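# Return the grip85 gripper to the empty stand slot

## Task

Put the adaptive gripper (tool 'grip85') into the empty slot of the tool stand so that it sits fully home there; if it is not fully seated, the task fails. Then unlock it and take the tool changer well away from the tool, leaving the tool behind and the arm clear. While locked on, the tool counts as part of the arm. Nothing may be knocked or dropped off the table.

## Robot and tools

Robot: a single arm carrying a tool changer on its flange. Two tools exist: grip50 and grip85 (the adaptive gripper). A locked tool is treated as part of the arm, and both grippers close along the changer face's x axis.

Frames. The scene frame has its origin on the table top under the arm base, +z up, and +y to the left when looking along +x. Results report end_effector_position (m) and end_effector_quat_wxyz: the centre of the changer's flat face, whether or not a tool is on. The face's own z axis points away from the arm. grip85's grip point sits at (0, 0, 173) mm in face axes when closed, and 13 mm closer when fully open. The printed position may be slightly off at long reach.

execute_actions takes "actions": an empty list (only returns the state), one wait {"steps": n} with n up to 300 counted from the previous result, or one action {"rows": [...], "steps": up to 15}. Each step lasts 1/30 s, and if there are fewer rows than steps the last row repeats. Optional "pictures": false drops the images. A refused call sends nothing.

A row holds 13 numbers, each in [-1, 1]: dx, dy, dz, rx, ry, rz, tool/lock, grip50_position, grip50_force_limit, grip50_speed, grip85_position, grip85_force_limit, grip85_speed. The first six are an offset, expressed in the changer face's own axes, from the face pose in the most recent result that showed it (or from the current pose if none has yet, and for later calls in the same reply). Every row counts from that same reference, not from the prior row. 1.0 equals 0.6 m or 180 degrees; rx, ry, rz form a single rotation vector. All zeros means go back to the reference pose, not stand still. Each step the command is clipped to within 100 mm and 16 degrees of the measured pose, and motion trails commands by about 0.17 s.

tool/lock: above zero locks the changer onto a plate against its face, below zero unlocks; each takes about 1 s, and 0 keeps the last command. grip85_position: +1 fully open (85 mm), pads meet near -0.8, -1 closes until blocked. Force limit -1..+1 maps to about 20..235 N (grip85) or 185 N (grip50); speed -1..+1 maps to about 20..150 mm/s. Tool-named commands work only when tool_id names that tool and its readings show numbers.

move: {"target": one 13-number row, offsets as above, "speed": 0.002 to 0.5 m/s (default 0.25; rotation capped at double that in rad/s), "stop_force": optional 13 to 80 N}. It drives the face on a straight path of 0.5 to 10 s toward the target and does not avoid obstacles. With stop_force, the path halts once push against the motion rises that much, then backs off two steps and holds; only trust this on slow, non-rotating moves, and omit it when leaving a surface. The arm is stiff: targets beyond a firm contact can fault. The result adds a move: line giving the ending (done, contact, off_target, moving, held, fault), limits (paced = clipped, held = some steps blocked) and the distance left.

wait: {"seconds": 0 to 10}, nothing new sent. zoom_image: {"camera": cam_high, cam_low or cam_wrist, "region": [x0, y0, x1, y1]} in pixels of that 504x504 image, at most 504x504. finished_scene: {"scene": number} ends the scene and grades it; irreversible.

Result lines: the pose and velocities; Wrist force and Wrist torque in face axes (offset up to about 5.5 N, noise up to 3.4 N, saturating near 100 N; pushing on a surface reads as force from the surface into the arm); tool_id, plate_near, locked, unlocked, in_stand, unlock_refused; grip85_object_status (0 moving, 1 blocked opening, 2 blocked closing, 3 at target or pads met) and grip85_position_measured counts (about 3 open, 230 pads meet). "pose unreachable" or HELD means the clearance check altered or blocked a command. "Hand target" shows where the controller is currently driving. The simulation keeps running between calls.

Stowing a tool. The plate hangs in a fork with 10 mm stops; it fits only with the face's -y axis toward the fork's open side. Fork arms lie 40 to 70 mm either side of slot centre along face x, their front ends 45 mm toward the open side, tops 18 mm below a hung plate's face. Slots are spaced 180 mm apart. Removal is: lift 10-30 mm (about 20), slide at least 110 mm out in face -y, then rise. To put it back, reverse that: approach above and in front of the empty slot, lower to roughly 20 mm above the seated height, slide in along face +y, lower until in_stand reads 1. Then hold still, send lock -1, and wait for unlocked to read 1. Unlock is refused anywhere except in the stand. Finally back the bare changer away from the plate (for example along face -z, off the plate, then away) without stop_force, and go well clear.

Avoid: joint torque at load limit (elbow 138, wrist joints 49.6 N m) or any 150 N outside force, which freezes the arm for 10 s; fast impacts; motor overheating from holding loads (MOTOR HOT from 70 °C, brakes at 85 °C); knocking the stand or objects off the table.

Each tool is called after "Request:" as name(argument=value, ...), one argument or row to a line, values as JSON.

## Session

Request:
execute_actions(
  actions=[],
)

Scene clock: 0.00 s of 6000.00 s.
end_effector_position=(+0.3210, -0.0329, +0.2909) locked=0 unlocked=1 plate_near=0 in_stand=0 unlock_refused=0 tool_id=none grip50_position_measured=n/a grip50_object_status=n/a grip85_position_measured=n/a grip85_object_status=n/a end_effector_quat_wxyz=(+0.365, +0.644, -0.671, +0.040) end_effector_velocity=(+0.000, -0.000, +0.000) end_effector_angular_velocity=(-0.001, +0.000, +0.000)
Joint positions: [-0.234 -1.957  2.506 -1.758 -2.246  3.03 ]
Joint velocities: [-0.     0.    -0.001  0.    -0.001 -0.   ]
Motor temperatures (°C, as the motors report them): [20 21 20 30 26 27]
Wrist force (N, on the end effector, along its own x y z axes, offset not removed): no reading
Wrist torque (N m, same axes, about the end effector's origin, offset not removed): no reading
Hand target: +0.321, -0.033, +0.291; +0.365, +0.644, -0.671, +0.040

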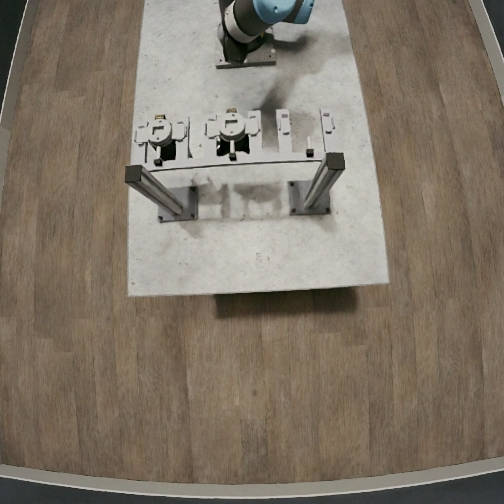

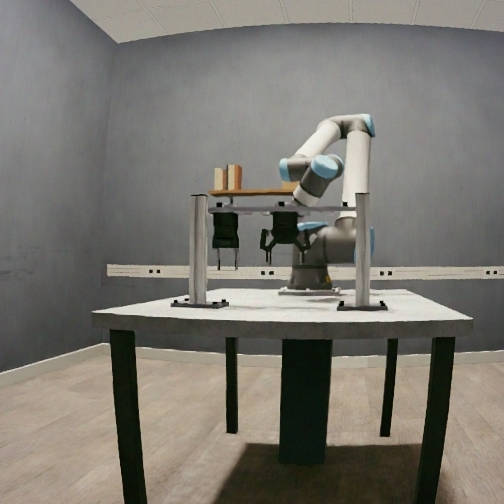

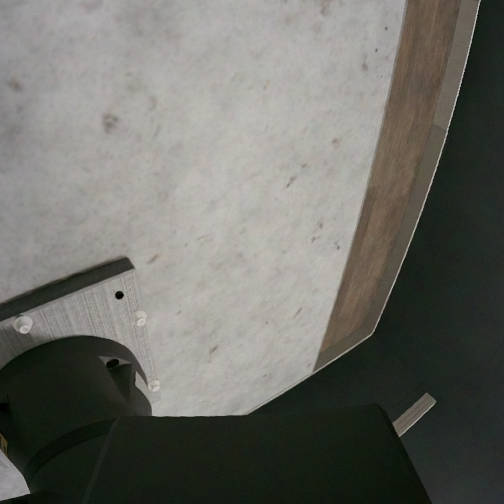

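Request:
zoom_image(
  camera="cam_high",
  region=[120, 95, 360, 235],
)

Request:
zoom_image(
  camera="cam_low",
  region=[160, 170, 400, 330],
)

Request:
zoom_image(
  camera="cam_wrist",
  region=[80, 380, 440, 504],
)

Region (120, 95, 360, 235) of cam_high's 504x504 image, scaled by 2.100, with more detail than that image has; it fills the top 294 rows of this view, and the rest is white.

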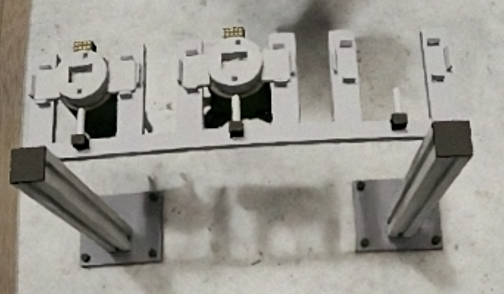

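Region (160, 170, 400, 330) of cam_low's 504x504 image, scaled by 2.100, with more detail than that image has.

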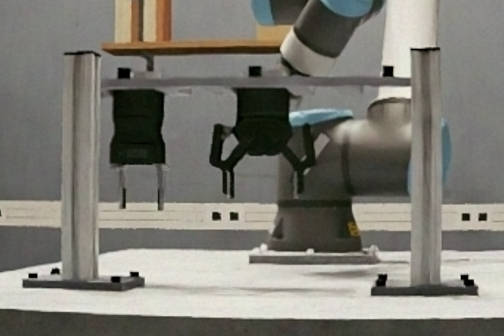

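Region (80, 380, 440, 504) of cam_wrist's 504x504 image, scaled by 1.400, with more detail than that image has; it fills the top 174 rows of this view, and the rest is white.

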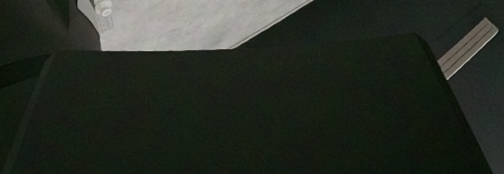

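Request:
zoom_image(
  camera="cam_high",
  region=[130, 0, 390, 220],
)

Request:
zoom_image(
  camera="cam_high",
  region=[190, 95, 280, 185],
)

Request:
zoom_image(
  camera="cam_high",
  region=[265, 95, 355, 185],
)

Region (130, 0, 390, 220) of cam_high's 504x504 image, scaled by 1.938, with more detail than that image has; it fills the top 426 rows of this view, and the rest is white.

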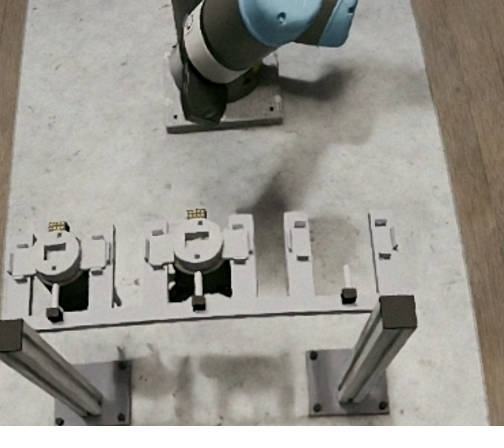

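Region (190, 95, 280, 185) of cam_high's 504x504 image, scaled by 5.600, with more detail than that image has.

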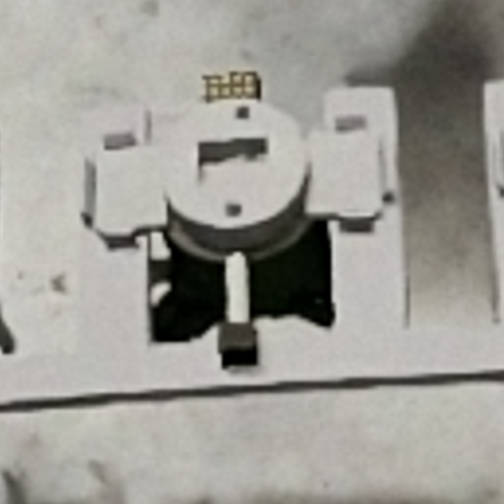

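Region (265, 95, 355, 185) of cam_high's 504x504 image, scaled by 5.600, with more detail than that image has.

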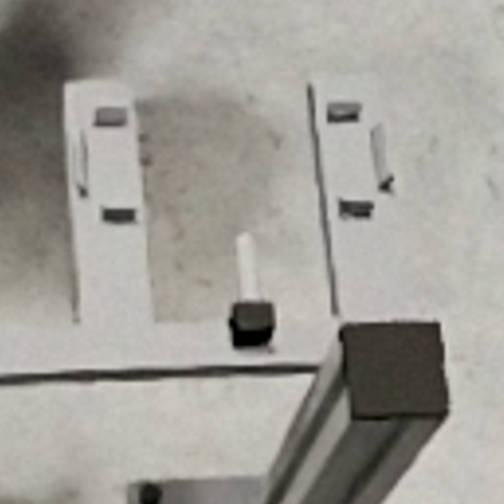

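Request:
move(
  target=[-0.07252, -0.2354, -0.1404, 0.26367, 0.20933, -0.85261, 0, 1, 0, 0, 1, 0, 0],
  speed=0.5,
)

Request:
move(
  target=[0.01156, 0.03476, 0.01597, 0.02657, 0.0211, -0.08593, 0, 1, 0, 0, 1, 0, 0],
  speed=0.3,
)

Request:
move(
  target=[0, 0.04, 0, 0, 0, 0, 0, 1, 0, 0, 1, 0, 0],
  speed=0.005,
  stop_force=14,
)

Request:
move(
  target=[0.11667, -0.00833, 0, 0, 0, 0, 0, 1, 0, 0, 1, 0, 0],
  speed=0.1,
)

Request:
move(
  target=[0, 0.03, 0, 0, 0, 0, 0, 1, 0, 0, 1, 0, 0],
  speed=0.005,
  stop_force=14,
)

Request:
move(
  target=[0.08833, -0.005, 0, 0, 0, 0, 0, 1, 0, 0, 1, 0, 0],
  speed=0.12,
)

Request:
move(
  target=[0, 0.11167, 0, 0, 0, 0, 0, 1, 0, 0, 1, 0, 0],
  speed=0.12,
)

Request:
move(
  target=[-0.03, 0, 0, 0, 0, 0, 0, 1, 0, 0, 1, 0, 0],
  speed=0.005,
  stop_force=14,
)

Request:
move(
  target=[0.00667, 0, -0.1, 0, 0, 0, 0, 1, 0, 0, 1, 0, 0],
  speed=0.15,
)

Request:
move(
  target=[-0.29317, 0.065, 0.01, 0, 0, 0, 0, 1, 0, 0, 1, 0, 0],
  speed=0.25,
)

Scene clock: 123.50 s of 6000.00 s.
end_effector_position=(+0.4800, +0.0237, +0.2702) locked=0 unlocked=1 plate_near=0 in_stand=0 unlock_refused=0 tool_id=none grip50_position_measured=n/a grip50_object_status=n/a grip85_position_measured=n/a grip85_object_status=n/a end_effector_quat_wxyz=(+0.053, +0.798, +0.600, +0.006) end_effector_velocity=(-0.000, -0.000, -0.001) end_effector_angular_velocity=(+0.002, +0.005, +0.011)
Joint positions: [-0.253 -1.792  2.458 -2.33  -1.624 -0.021]
Joint velocities: [-0.001  0.001 -0.001  0.005  0.002 -0.012]
Motor temperatures (°C, as the motors report them): [20 21 20 30 26 27]
Wrist force (N, on the end effector, along its own x y z axes, offset not removed): [2.7 -1.3 3.8]
Wrist torque (N m, same axes, about the end effector's origin, offset not removed): [0.26 -0.57 0.07]
Hand target: +0.480, +0.024, +0.270; +0.053, +0.798, +0.600, +0.005
Off the commanded pose: 0.000 m, 0 deg.
After step 90, 117.00 s passed at rest.
move: done

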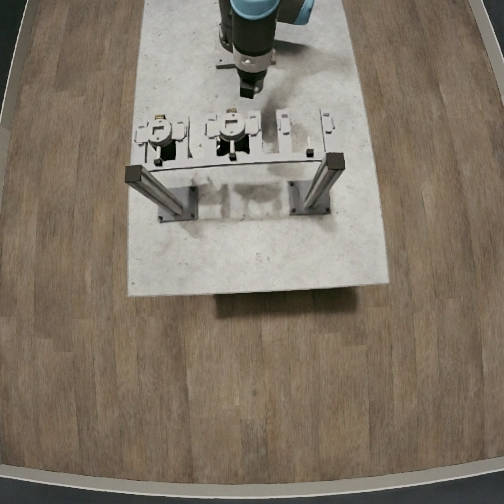

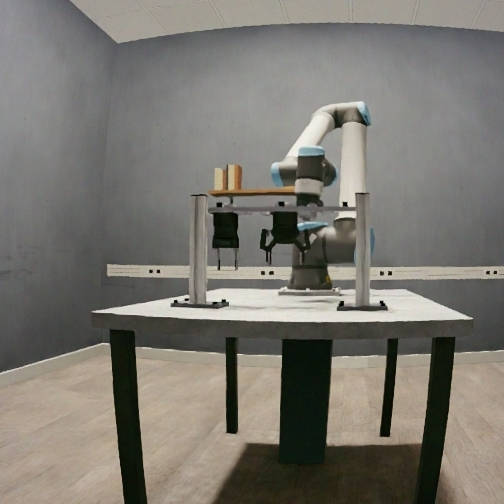

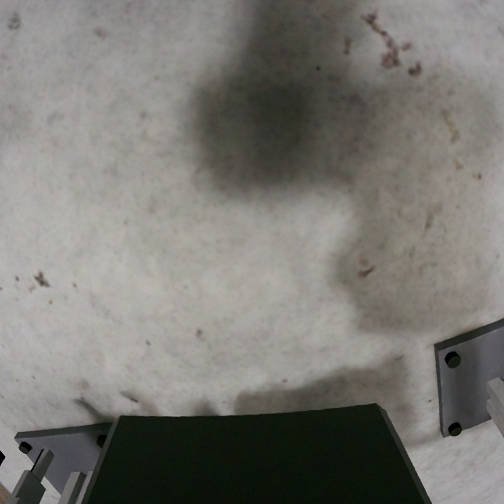

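Scene clock: 124.50 s of 6000.00 s.
end_effector_position=(+0.5025, +0.0239, +0.2623) locked=0 unlocked=1 plate_near=0 in_stand=0 unlock_refused=0 tool_id=none grip50_position_measured=n/a grip50_object_status=n/a grip85_position_measured=n/a grip85_object_status=n/a end_effector_quat_wxyz=(+0.001, +0.711, +0.703, -0.000) end_effector_velocity=(+0.000, +0.000, -0.001) end_effector_angular_velocity=(+0.004, +0.004, +0.009)
Joint positions: [-0.259 -1.726  2.4   -2.246 -1.571 -0.294]
Joint velocities: [-0.     0.003 -0.002  0.004  0.002 -0.009]
Motor temperatures (°C, as the motors report them): [20 21 20 30 26 27]
Wrist force (N, on the end effector, along its own x y z axes, offset not removed): [2.7 -0.9 3.5]
Wrist torque (N m, same axes, about the end effector's origin, offset not removed): [0.28 -0.56 0.11]
Hand target: +0.503, +0.024, +0.262; +0.001, +0.711, +0.703, -0.000
Off the commanded pose: 0.000 m, 0 deg.
move: done

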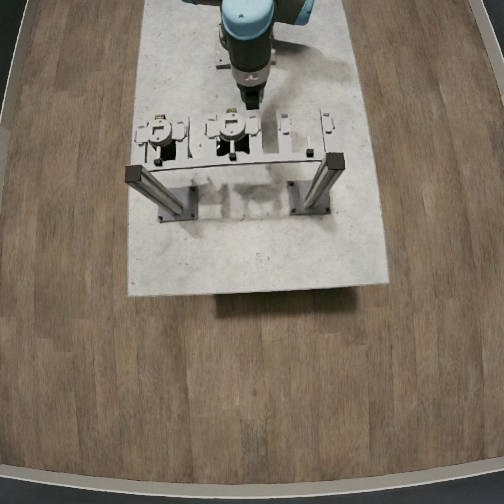

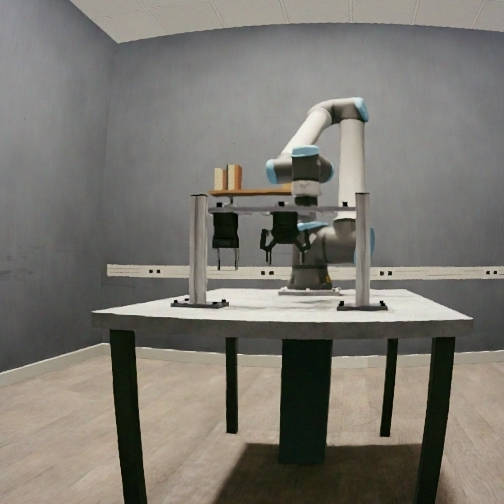

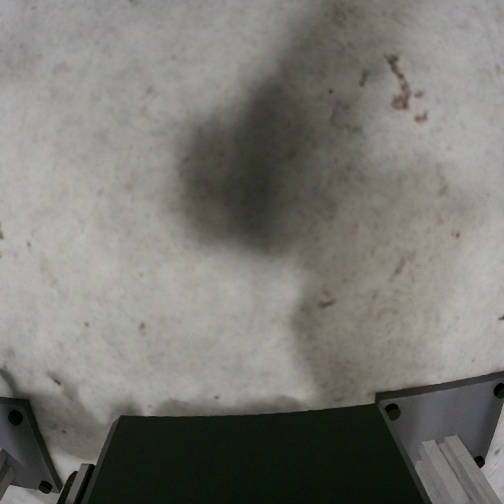

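Scene clock: 126.27 s of 6000.00 s.
end_effector_position=(+0.5095, +0.0239, +0.2623) locked=0 unlocked=1 plate_near=0 in_stand=0 unlock_refused=0 tool_id=none grip50_position_measured=n/a grip50_object_status=n/a grip85_position_measured=n/a grip85_object_status=n/a end_effector_quat_wxyz=(+0.001, +0.711, +0.703, -0.000) end_effector_velocity=(+0.000, -0.001, +0.002) end_effector_angular_velocity=(-0.001, -0.004, +0.001)
Joint positions: [-0.255 -1.712  2.389 -2.249 -1.571 -0.29 ]
Joint velocities: [-0.001 -0.004 -0.     0.     0.001 -0.002]
Motor temperatures (°C, as the motors report them): [20 21 20 30 26 27]
Wrist force (N, on the end effector, along its own x y z axes, offset not removed): [0.9 -29.1 8.1]
Wrist torque (N m, same axes, about the end effector's origin, offset not removed): [0.12 -0.55 -0.50]
Hand target: +0.509, +0.024, +0.262; +0.001, +0.711, +0.703, -0.000
Off the commanded pose: 0.017 m, 0 deg.
move: contact

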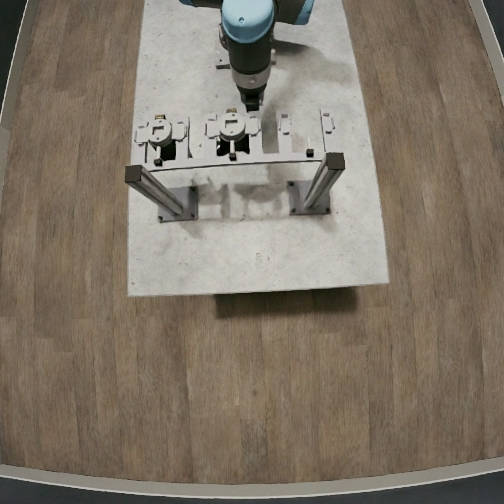

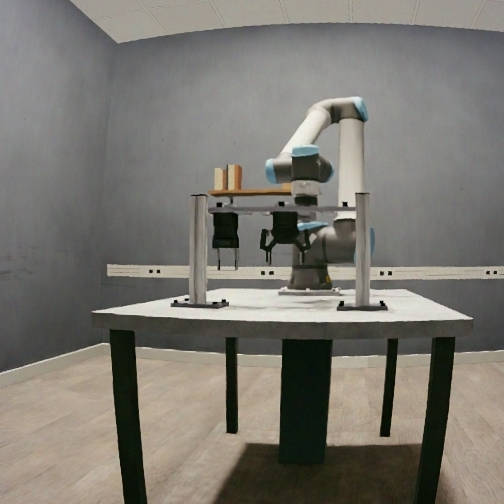

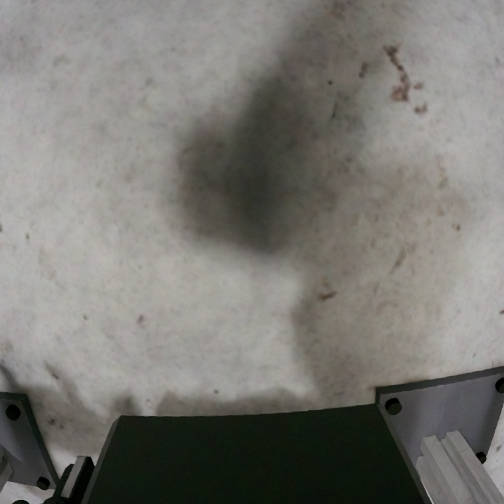

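Scene clock: 127.43 s of 6000.00 s.
end_effector_position=(+0.5054, +0.0937, +0.2621) locked=0 unlocked=1 plate_near=0 in_stand=0 unlock_refused=0 tool_id=none grip50_position_measured=n/a grip50_object_status=n/a grip85_position_measured=n/a grip85_object_status=n/a end_effector_quat_wxyz=(+0.001, +0.711, +0.703, -0.000) end_effector_velocity=(+0.001, +0.002, +0.001) end_effector_angular_velocity=(+0.000, -0.001, -0.001)
Joint positions: [-0.115 -1.704  2.383 -2.25  -1.572 -0.15 ]
Joint velocities: [ 0.004  0.001 -0.002 -0.     0.     0.005]
Motor temperatures (°C, as the motors report them): [20 21 20 30 26 27]
Wrist force (N, on the end effector, along its own x y z axes, offset not removed): [2.3 -1.5 5.7]
Wrist torque (N m, same axes, about the end effector's origin, offset not removed): [0.18 -0.63 0.10]
Hand target: +0.505, +0.094, +0.262; +0.001, +0.711, +0.703, -0.000
Off the commanded pose: 0.000 m, 0 deg.
move: done

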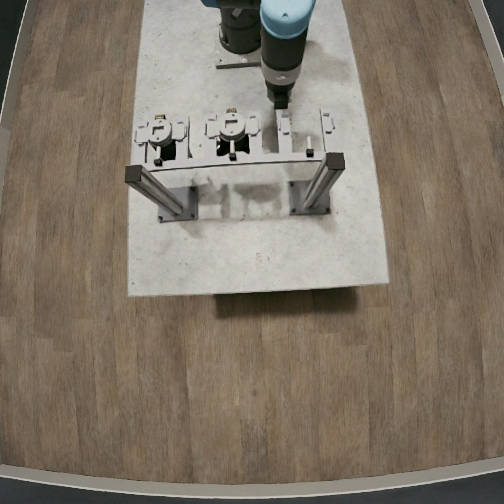

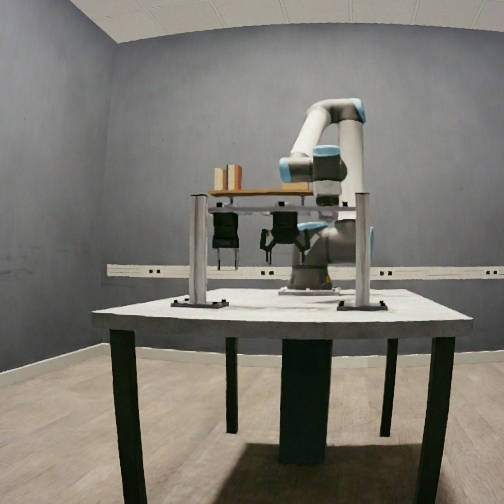

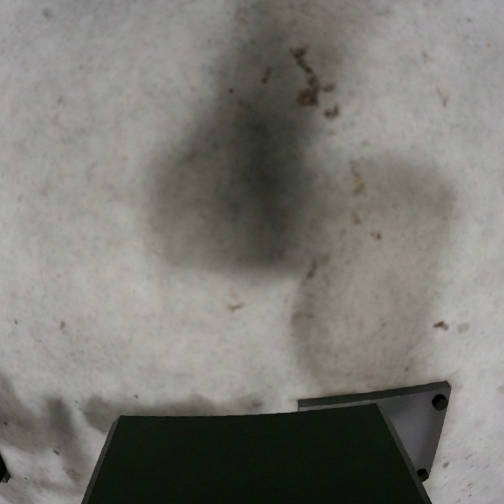

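Scene clock: 128.80 s of 6000.00 s.
end_effector_position=(+0.5104, +0.0937, +0.2620) locked=0 unlocked=1 plate_near=0 in_stand=0 unlock_refused=0 tool_id=none grip50_position_measured=n/a grip50_object_status=n/a grip85_position_measured=n/a grip85_object_status=n/a end_effector_quat_wxyz=(+0.001, +0.711, +0.703, -0.001) end_effector_velocity=(-0.001, +0.000, +0.000) end_effector_angular_velocity=(-0.000, -0.001, -0.000)
Joint positions: [-0.114 -1.695  2.375 -2.252 -1.572 -0.148]
Joint velocities: [ 0.    -0.003  0.002  0.    -0.     0.001]
Motor temperatures (°C, as the motors report them): [20 21 20 30 26 27]
Wrist force (N, on the end effector, along its own x y z axes, offset not removed): [2.1 -30.7 7.2]
Wrist torque (N m, same axes, about the end effector's origin, offset not removed): [0.17 -0.54 -0.38]
Hand target: +0.510, +0.094, +0.262; +0.001, +0.711, +0.703, -0.000
Off the commanded pose: 0.013 m, 0 deg.
move: contact

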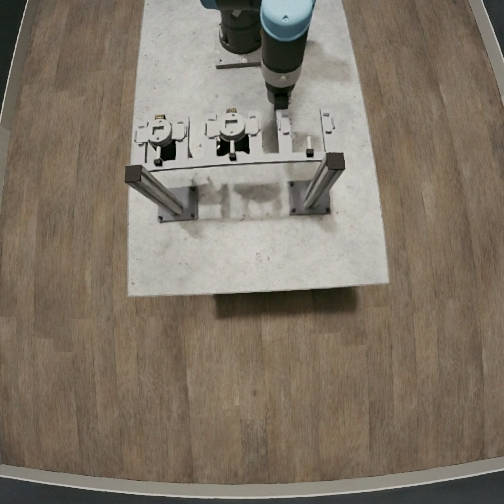

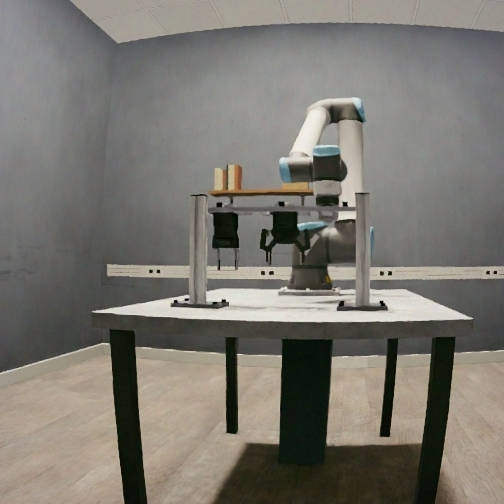

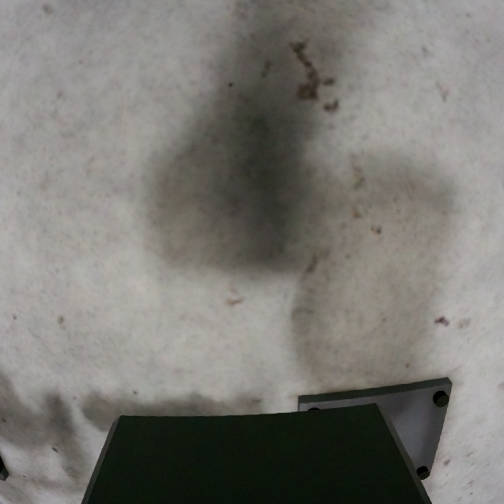

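Scene clock: 129.70 s of 6000.00 s.
end_effector_position=(+0.5081, +0.1464, +0.2620) locked=0 unlocked=1 plate_near=0 in_stand=0 unlock_refused=0 tool_id=none grip50_position_measured=n/a grip50_object_status=n/a grip85_position_measured=n/a grip85_object_status=n/a end_effector_quat_wxyz=(+0.001, +0.711, +0.703, -0.001) end_effector_velocity=(-0.001, +0.003, -0.000) end_effector_angular_velocity=(-0.001, +0.000, +0.001)
Joint positions: [-0.008 -1.676  2.359 -2.255 -1.572 -0.043]
Joint velocities: [ 0.006  0.001 -0.    -0.    -0.001  0.004]
Motor temperatures (°C, as the motors report them): [20 21 20 30 26 27]
Wrist force (N, on the end effector, along its own x y z axes, offset not removed): [0.6 -0.9 2.1]
Wrist torque (N m, same axes, about the end effector's origin, offset not removed): [0.30 -0.50 0.08]
Hand target: +0.508, +0.147, +0.262; +0.001, +0.711, +0.703, -0.001
Off the commanded pose: 0.000 m, 0 deg.
move: done

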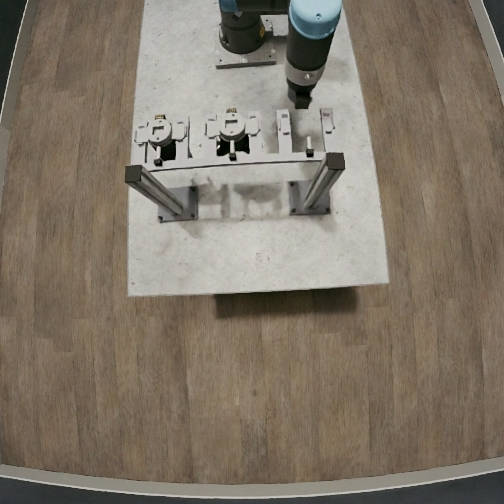

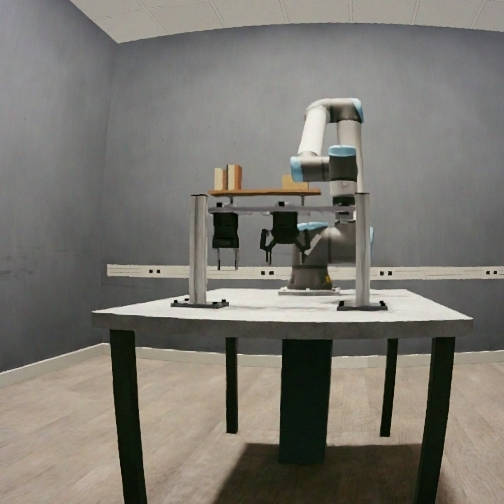

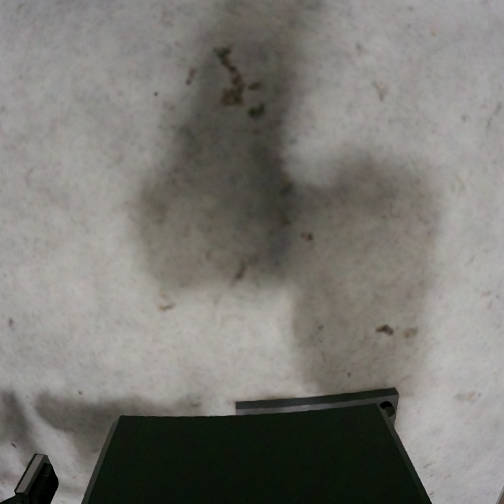

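Scene clock: 130.73 s of 6000.00 s.
end_effector_position=(+0.5749, +0.1455, +0.2621) locked=0 unlocked=1 plate_near=0 in_stand=0 unlock_refused=0 tool_id=none grip50_position_measured=n/a grip50_object_status=n/a grip85_position_measured=n/a grip85_object_status=n/a end_effector_quat_wxyz=(+0.001, +0.711, +0.703, -0.001) end_effector_velocity=(+0.003, +0.000, +0.001) end_effector_angular_velocity=(+0.000, -0.001, -0.001)
Joint positions: [-0.003 -1.561  2.251 -2.262 -1.572 -0.038]
Joint velocities: [ 0.001  0.004 -0.005  0.     0.     0.001]
Motor temperatures (°C, as the motors report them): [20 21 20 30 26 27]
Wrist force (N, on the end effector, along its own x y z axes, offset not removed): [0.8 1.0 2.1]
Wrist torque (N m, same axes, about the end effector's origin, offset not removed): [0.44 -0.33 0.12]
Hand target: +0.575, +0.146, +0.262; +0.001, +0.711, +0.703, -0.001
Off the commanded pose: 0.000 m, 0 deg.
move: done

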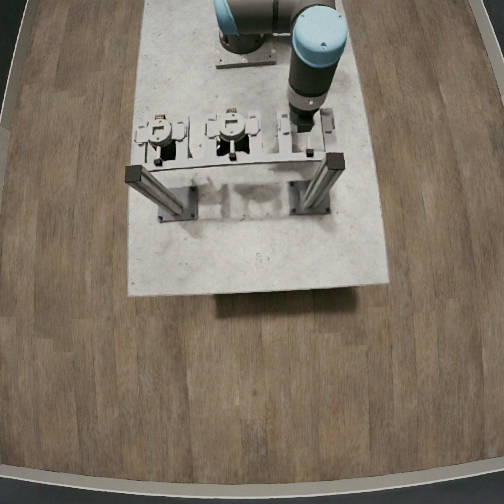

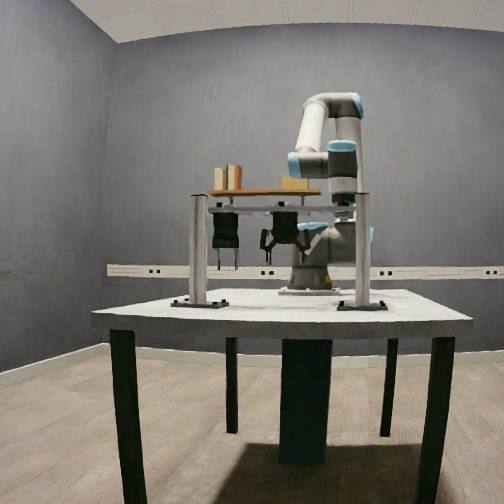

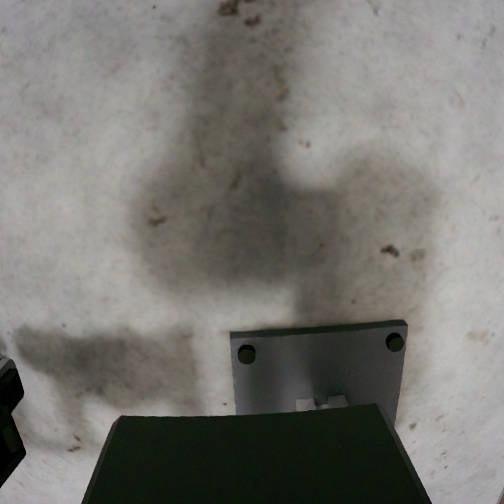

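Scene clock: 131.73 s of 6000.00 s.
end_effector_position=(+0.5748, +0.1423, +0.2621) locked=0 unlocked=1 plate_near=0 in_stand=0 unlock_refused=0 tool_id=none grip50_position_measured=n/a grip50_object_status=n/a grip85_position_measured=n/a grip85_object_status=n/a end_effector_quat_wxyz=(+0.001, +0.711, +0.703, -0.001) end_effector_velocity=(+0.000, +0.001, +0.001) end_effector_angular_velocity=(-0.003, -0.002, -0.001)
Joint positions: [-0.009 -1.563  2.253 -2.262 -1.572 -0.043]
Joint velocities: [ 0.003 -0.    -0.002 -0.    -0.003  0.004]
Motor temperatures (°C, as the motors report them): [20 21 20 30 26 27]
Wrist force (N, on the end effector, along its own x y z axes, offset not removed): [36.2 6.4 3.2]
Wrist torque (N m, same axes, about the end effector's origin, offset not removed): [0.52 -0.82 -0.05]
Hand target: +0.575, +0.143, +0.262; +0.001, +0.711, +0.703, -0.001
Off the commanded pose: 0.015 m, 0 deg.
move: contact

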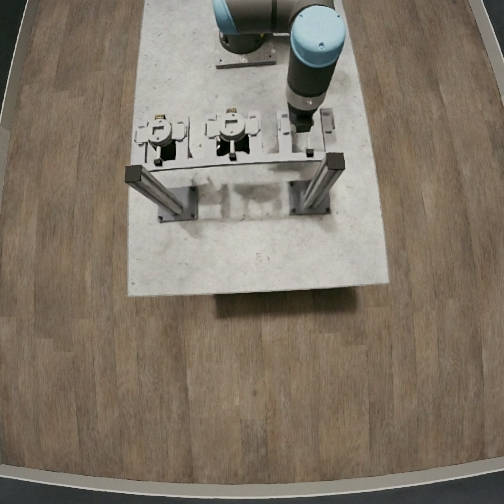

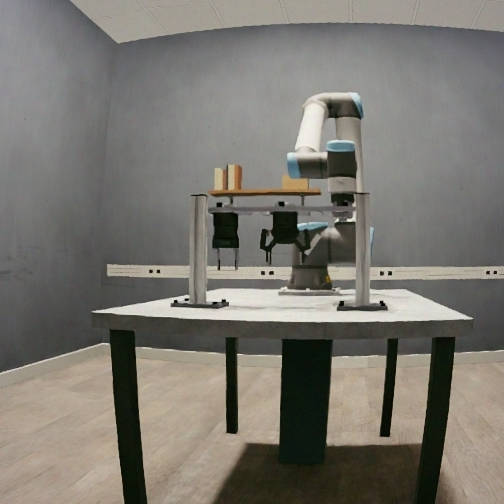

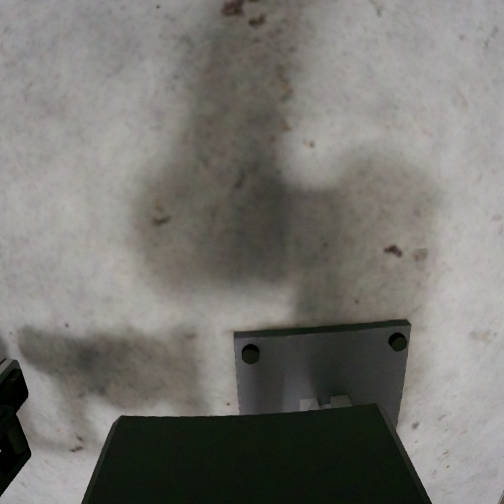

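Scene clock: 132.63 s of 6000.00 s.
end_effector_position=(+0.5747, +0.1464, +0.3219) locked=0 unlocked=1 plate_near=0 in_stand=0 unlock_refused=0 tool_id=none grip50_position_measured=n/a grip50_object_status=n/a grip85_position_measured=n/a grip85_object_status=n/a end_effector_quat_wxyz=(+0.001, +0.711, +0.703, -0.001) end_effector_velocity=(-0.000, +0.000, +0.002) end_effector_angular_velocity=(-0.001, +0.001, +0.000)
Joint positions: [-0.001 -1.633  2.191 -2.131 -1.572 -0.036]
Joint velocities: [ 0.001 -0.002 -0.002  0.005 -0.001  0.   ]
Motor temperatures (°C, as the motors report them): [20 21 20 30 26 27]
Wrist force (N, on the end effector, along its own x y z axes, offset not removed): [-0.4 0.0 4.3]
Wrist torque (N m, same axes, about the end effector's origin, offset not removed): [0.36 -0.30 0.08]
Hand target: +0.575, +0.146, +0.322; +0.001, +0.711, +0.703, -0.001
Off the commanded pose: 0.000 m, 0 deg.
move: done

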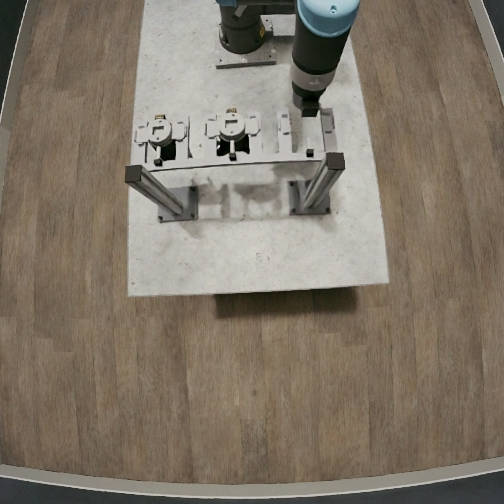

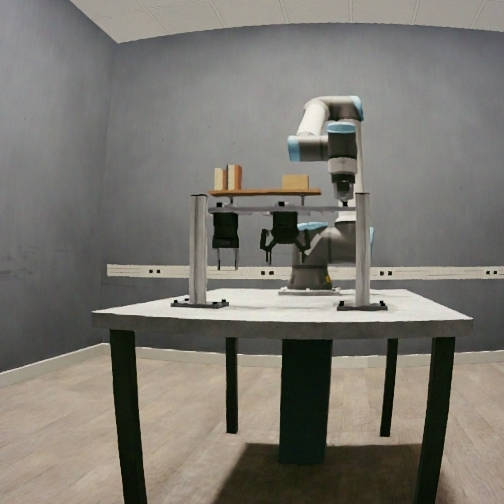

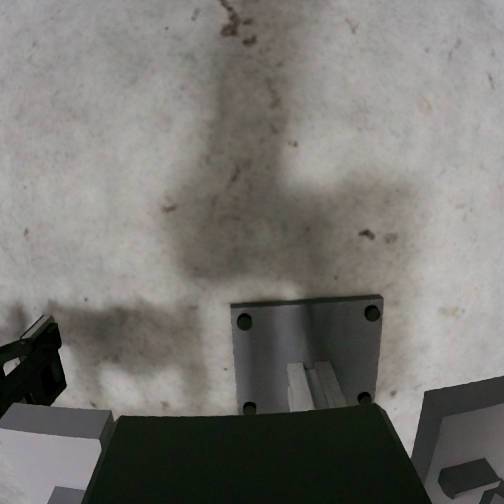

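Scene clock: 133.93 s of 6000.00 s.
end_effector_position=(+0.6113, -0.0297, +0.3163) locked=0 unlocked=1 plate_near=0 in_stand=0 unlock_refused=0 tool_id=none grip50_position_measured=n/a grip50_object_status=n/a grip85_position_measured=n/a grip85_object_status=n/a end_effector_quat_wxyz=(+0.001, +0.711, +0.703, -0.000) end_effector_velocity=(+0.000, -0.002, +0.000) end_effector_angular_velocity=(-0.000, -0.000, -0.000)
Joint positions: [-0.29  -1.593  2.166 -2.145 -1.571 -0.325]
Joint velocities: [-0.002  0.001 -0.001 -0.    -0.    -0.002]
Motor temperatures (°C, as the motors report them): [20 21 20 30 26 27]
Wrist force (N, on the end effector, along its own x y z axes, offset not removed): [0.8 0.8 2.7]
Wrist torque (N m, same axes, about the end effector's origin, offset not removed): [0.42 -0.36 0.07]
Hand target: +0.611, -0.030, +0.316; +0.001, +0.711, +0.703, -0.000
Off the commanded pose: 0.000 m, 0 deg.
move: done

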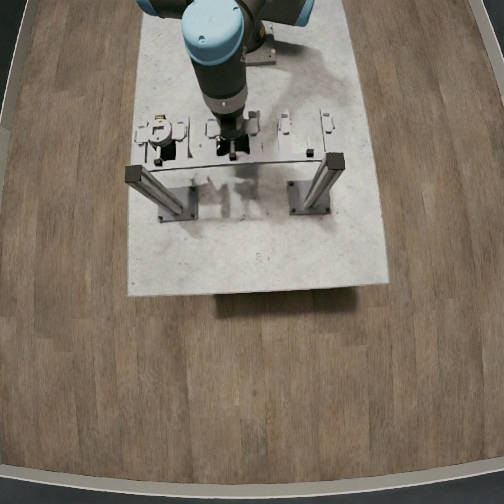

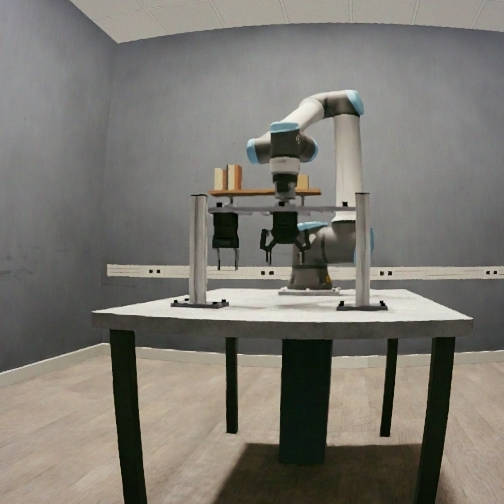

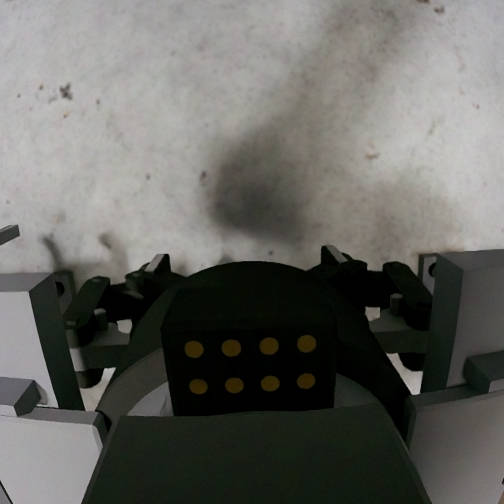

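I'll check the current state first, as required after a summary.

Request:
execute_actions(
  actions=[],
)

Scene clock: 156.80 s of 6000.00 s.
end_effector_position=(+0.6113, -0.0298, +0.3162) locked=0 unlocked=1 plate_near=0 in_stand=0 unlock_refused=0 tool_id=none grip50_position_measured=n/a grip50_object_status=n/a grip85_position_measured=n/a grip85_object_status=n/a end_effector_quat_wxyz=(+0.001, +0.711, +0.703, -0.000) end_effector_velocity=(-0.001, -0.000, -0.001) end_effector_angular_velocity=(-0.000, +0.001, +0.000)
Joint positions: [-0.29  -1.593  2.166 -2.145 -1.571 -0.325]
Joint velocities: [-0.001 -0.     0.001 -0.    -0.001 -0.001]
Motor temperatures (°C, as the motors report them): [20 21 20 30 26 27]
Wrist force (N, on the end effector, along its own x y z axes, offset not removed): [1.3 -2.5 1.4]
Wrist torque (N m, same axes, about the end effector's origin, offset not removed): [0.20 -0.46 0.13]
Hand target: +0.611, -0.030, +0.316; +0.001, +0.711, +0.703, -0.000
Off the commanded pose: 0.000 m, 0 deg.
Steps of this call (steps 1 to 90: nothing new was sent; then 19.87 s passed at rest). Readings (end_effector_position | what the end effector reports):
1: (+0.6113, -0.0297, +0.3163) | locked=0 unlocked=1 plate_near=0 in_stand=0 unlock_refused=0 tool_id=none grip50_position_measured=n/a grip50_object_status=n/a grip85_position_measured=n/a grip85_object_status=n/a
2: (+0.6113, -0.0297, +0.3162) | locked=0 unlocked=1 plate_near=0 in_stand=0 unlock_refused=0 tool_id=none grip50_position_measured=n/a grip50_object_status=n/a grip85_position_measured=n/a grip85_object_status=n/a
4: (+0.6113, -0.0298, +0.3162) | locked=0 unlocked=1 plate_near=0 in_stand=0 unlock_refused=0 tool_id=none grip50_position_measured=n/a grip50_object_status=n/a grip85_position_measured=n/a grip85_object_status=n/a
8: (+0.6113, -0.0298, +0.3162) | locked=0 unlocked=1 plate_near=0 in_stand=0 unlock_refused=0 tool_id=none grip50_position_measured=n/a grip50_object_status=n/a grip85_position_measured=n/a grip85_object_status=n/a
90: the state above

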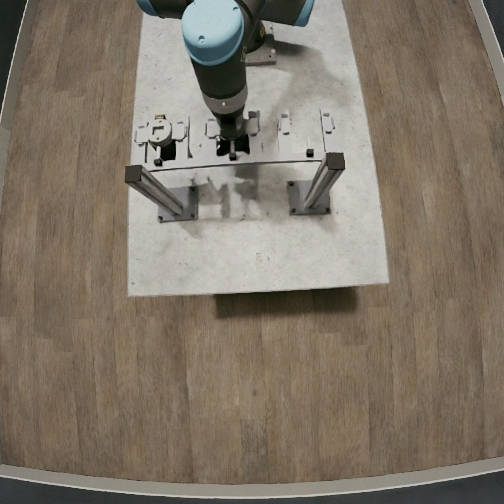

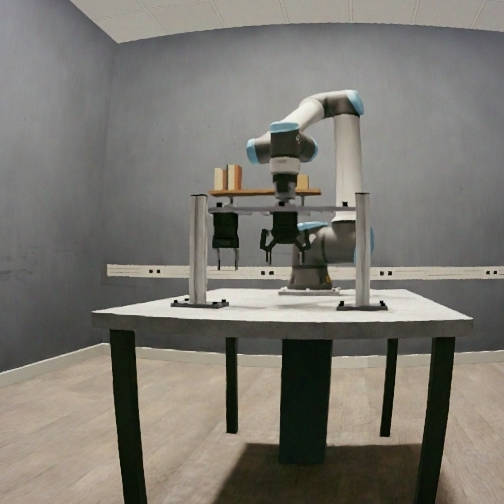

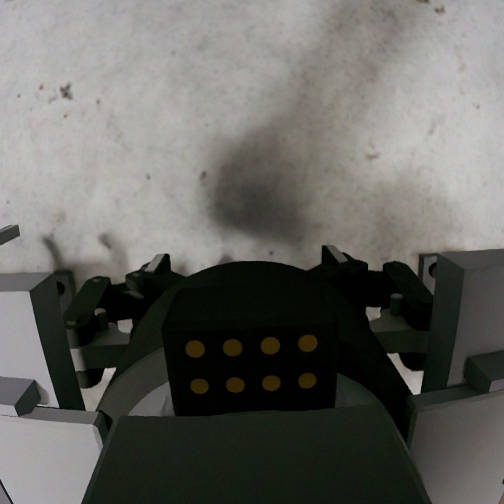

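Request:
zoom_image(
  camera="cam_wrist",
  region=[60, 250, 444, 504],
)

Region (60, 250, 444, 504) of cam_wrist's 504x504 image, scaled by 1.312, with more detail than that image has; it fills the top 333 rows of this view, and the rest is white.

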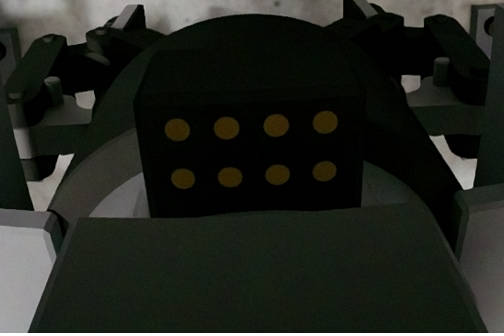

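Request:
zoom_image(
  camera="cam_wrist",
  region=[70, 300, 250, 504],
)

Request:
zoom_image(
  camera="cam_wrist",
  region=[260, 300, 440, 504],
)

Region (70, 300, 250, 504) of cam_wrist's 504x504 image, scaled by 2.471, with more detail than that image has; it fills the left 445 columns of this view, and the rest is white.

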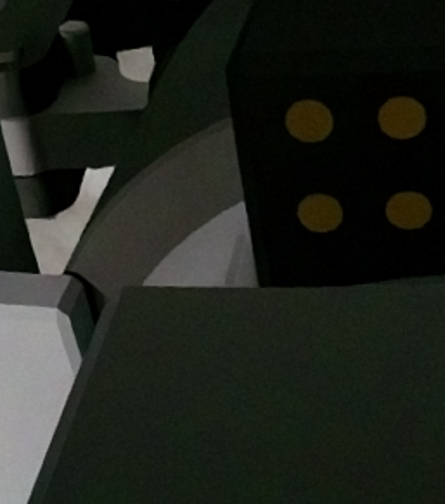

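Region (260, 300, 440, 504) of cam_wrist's 504x504 image, scaled by 2.471, with more detail than that image has; it fills the left 445 columns of this view, and the rest is white.

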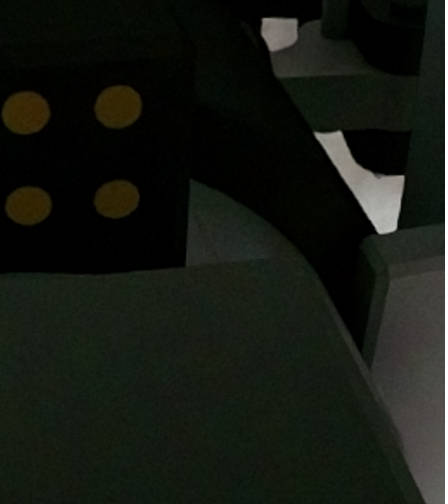

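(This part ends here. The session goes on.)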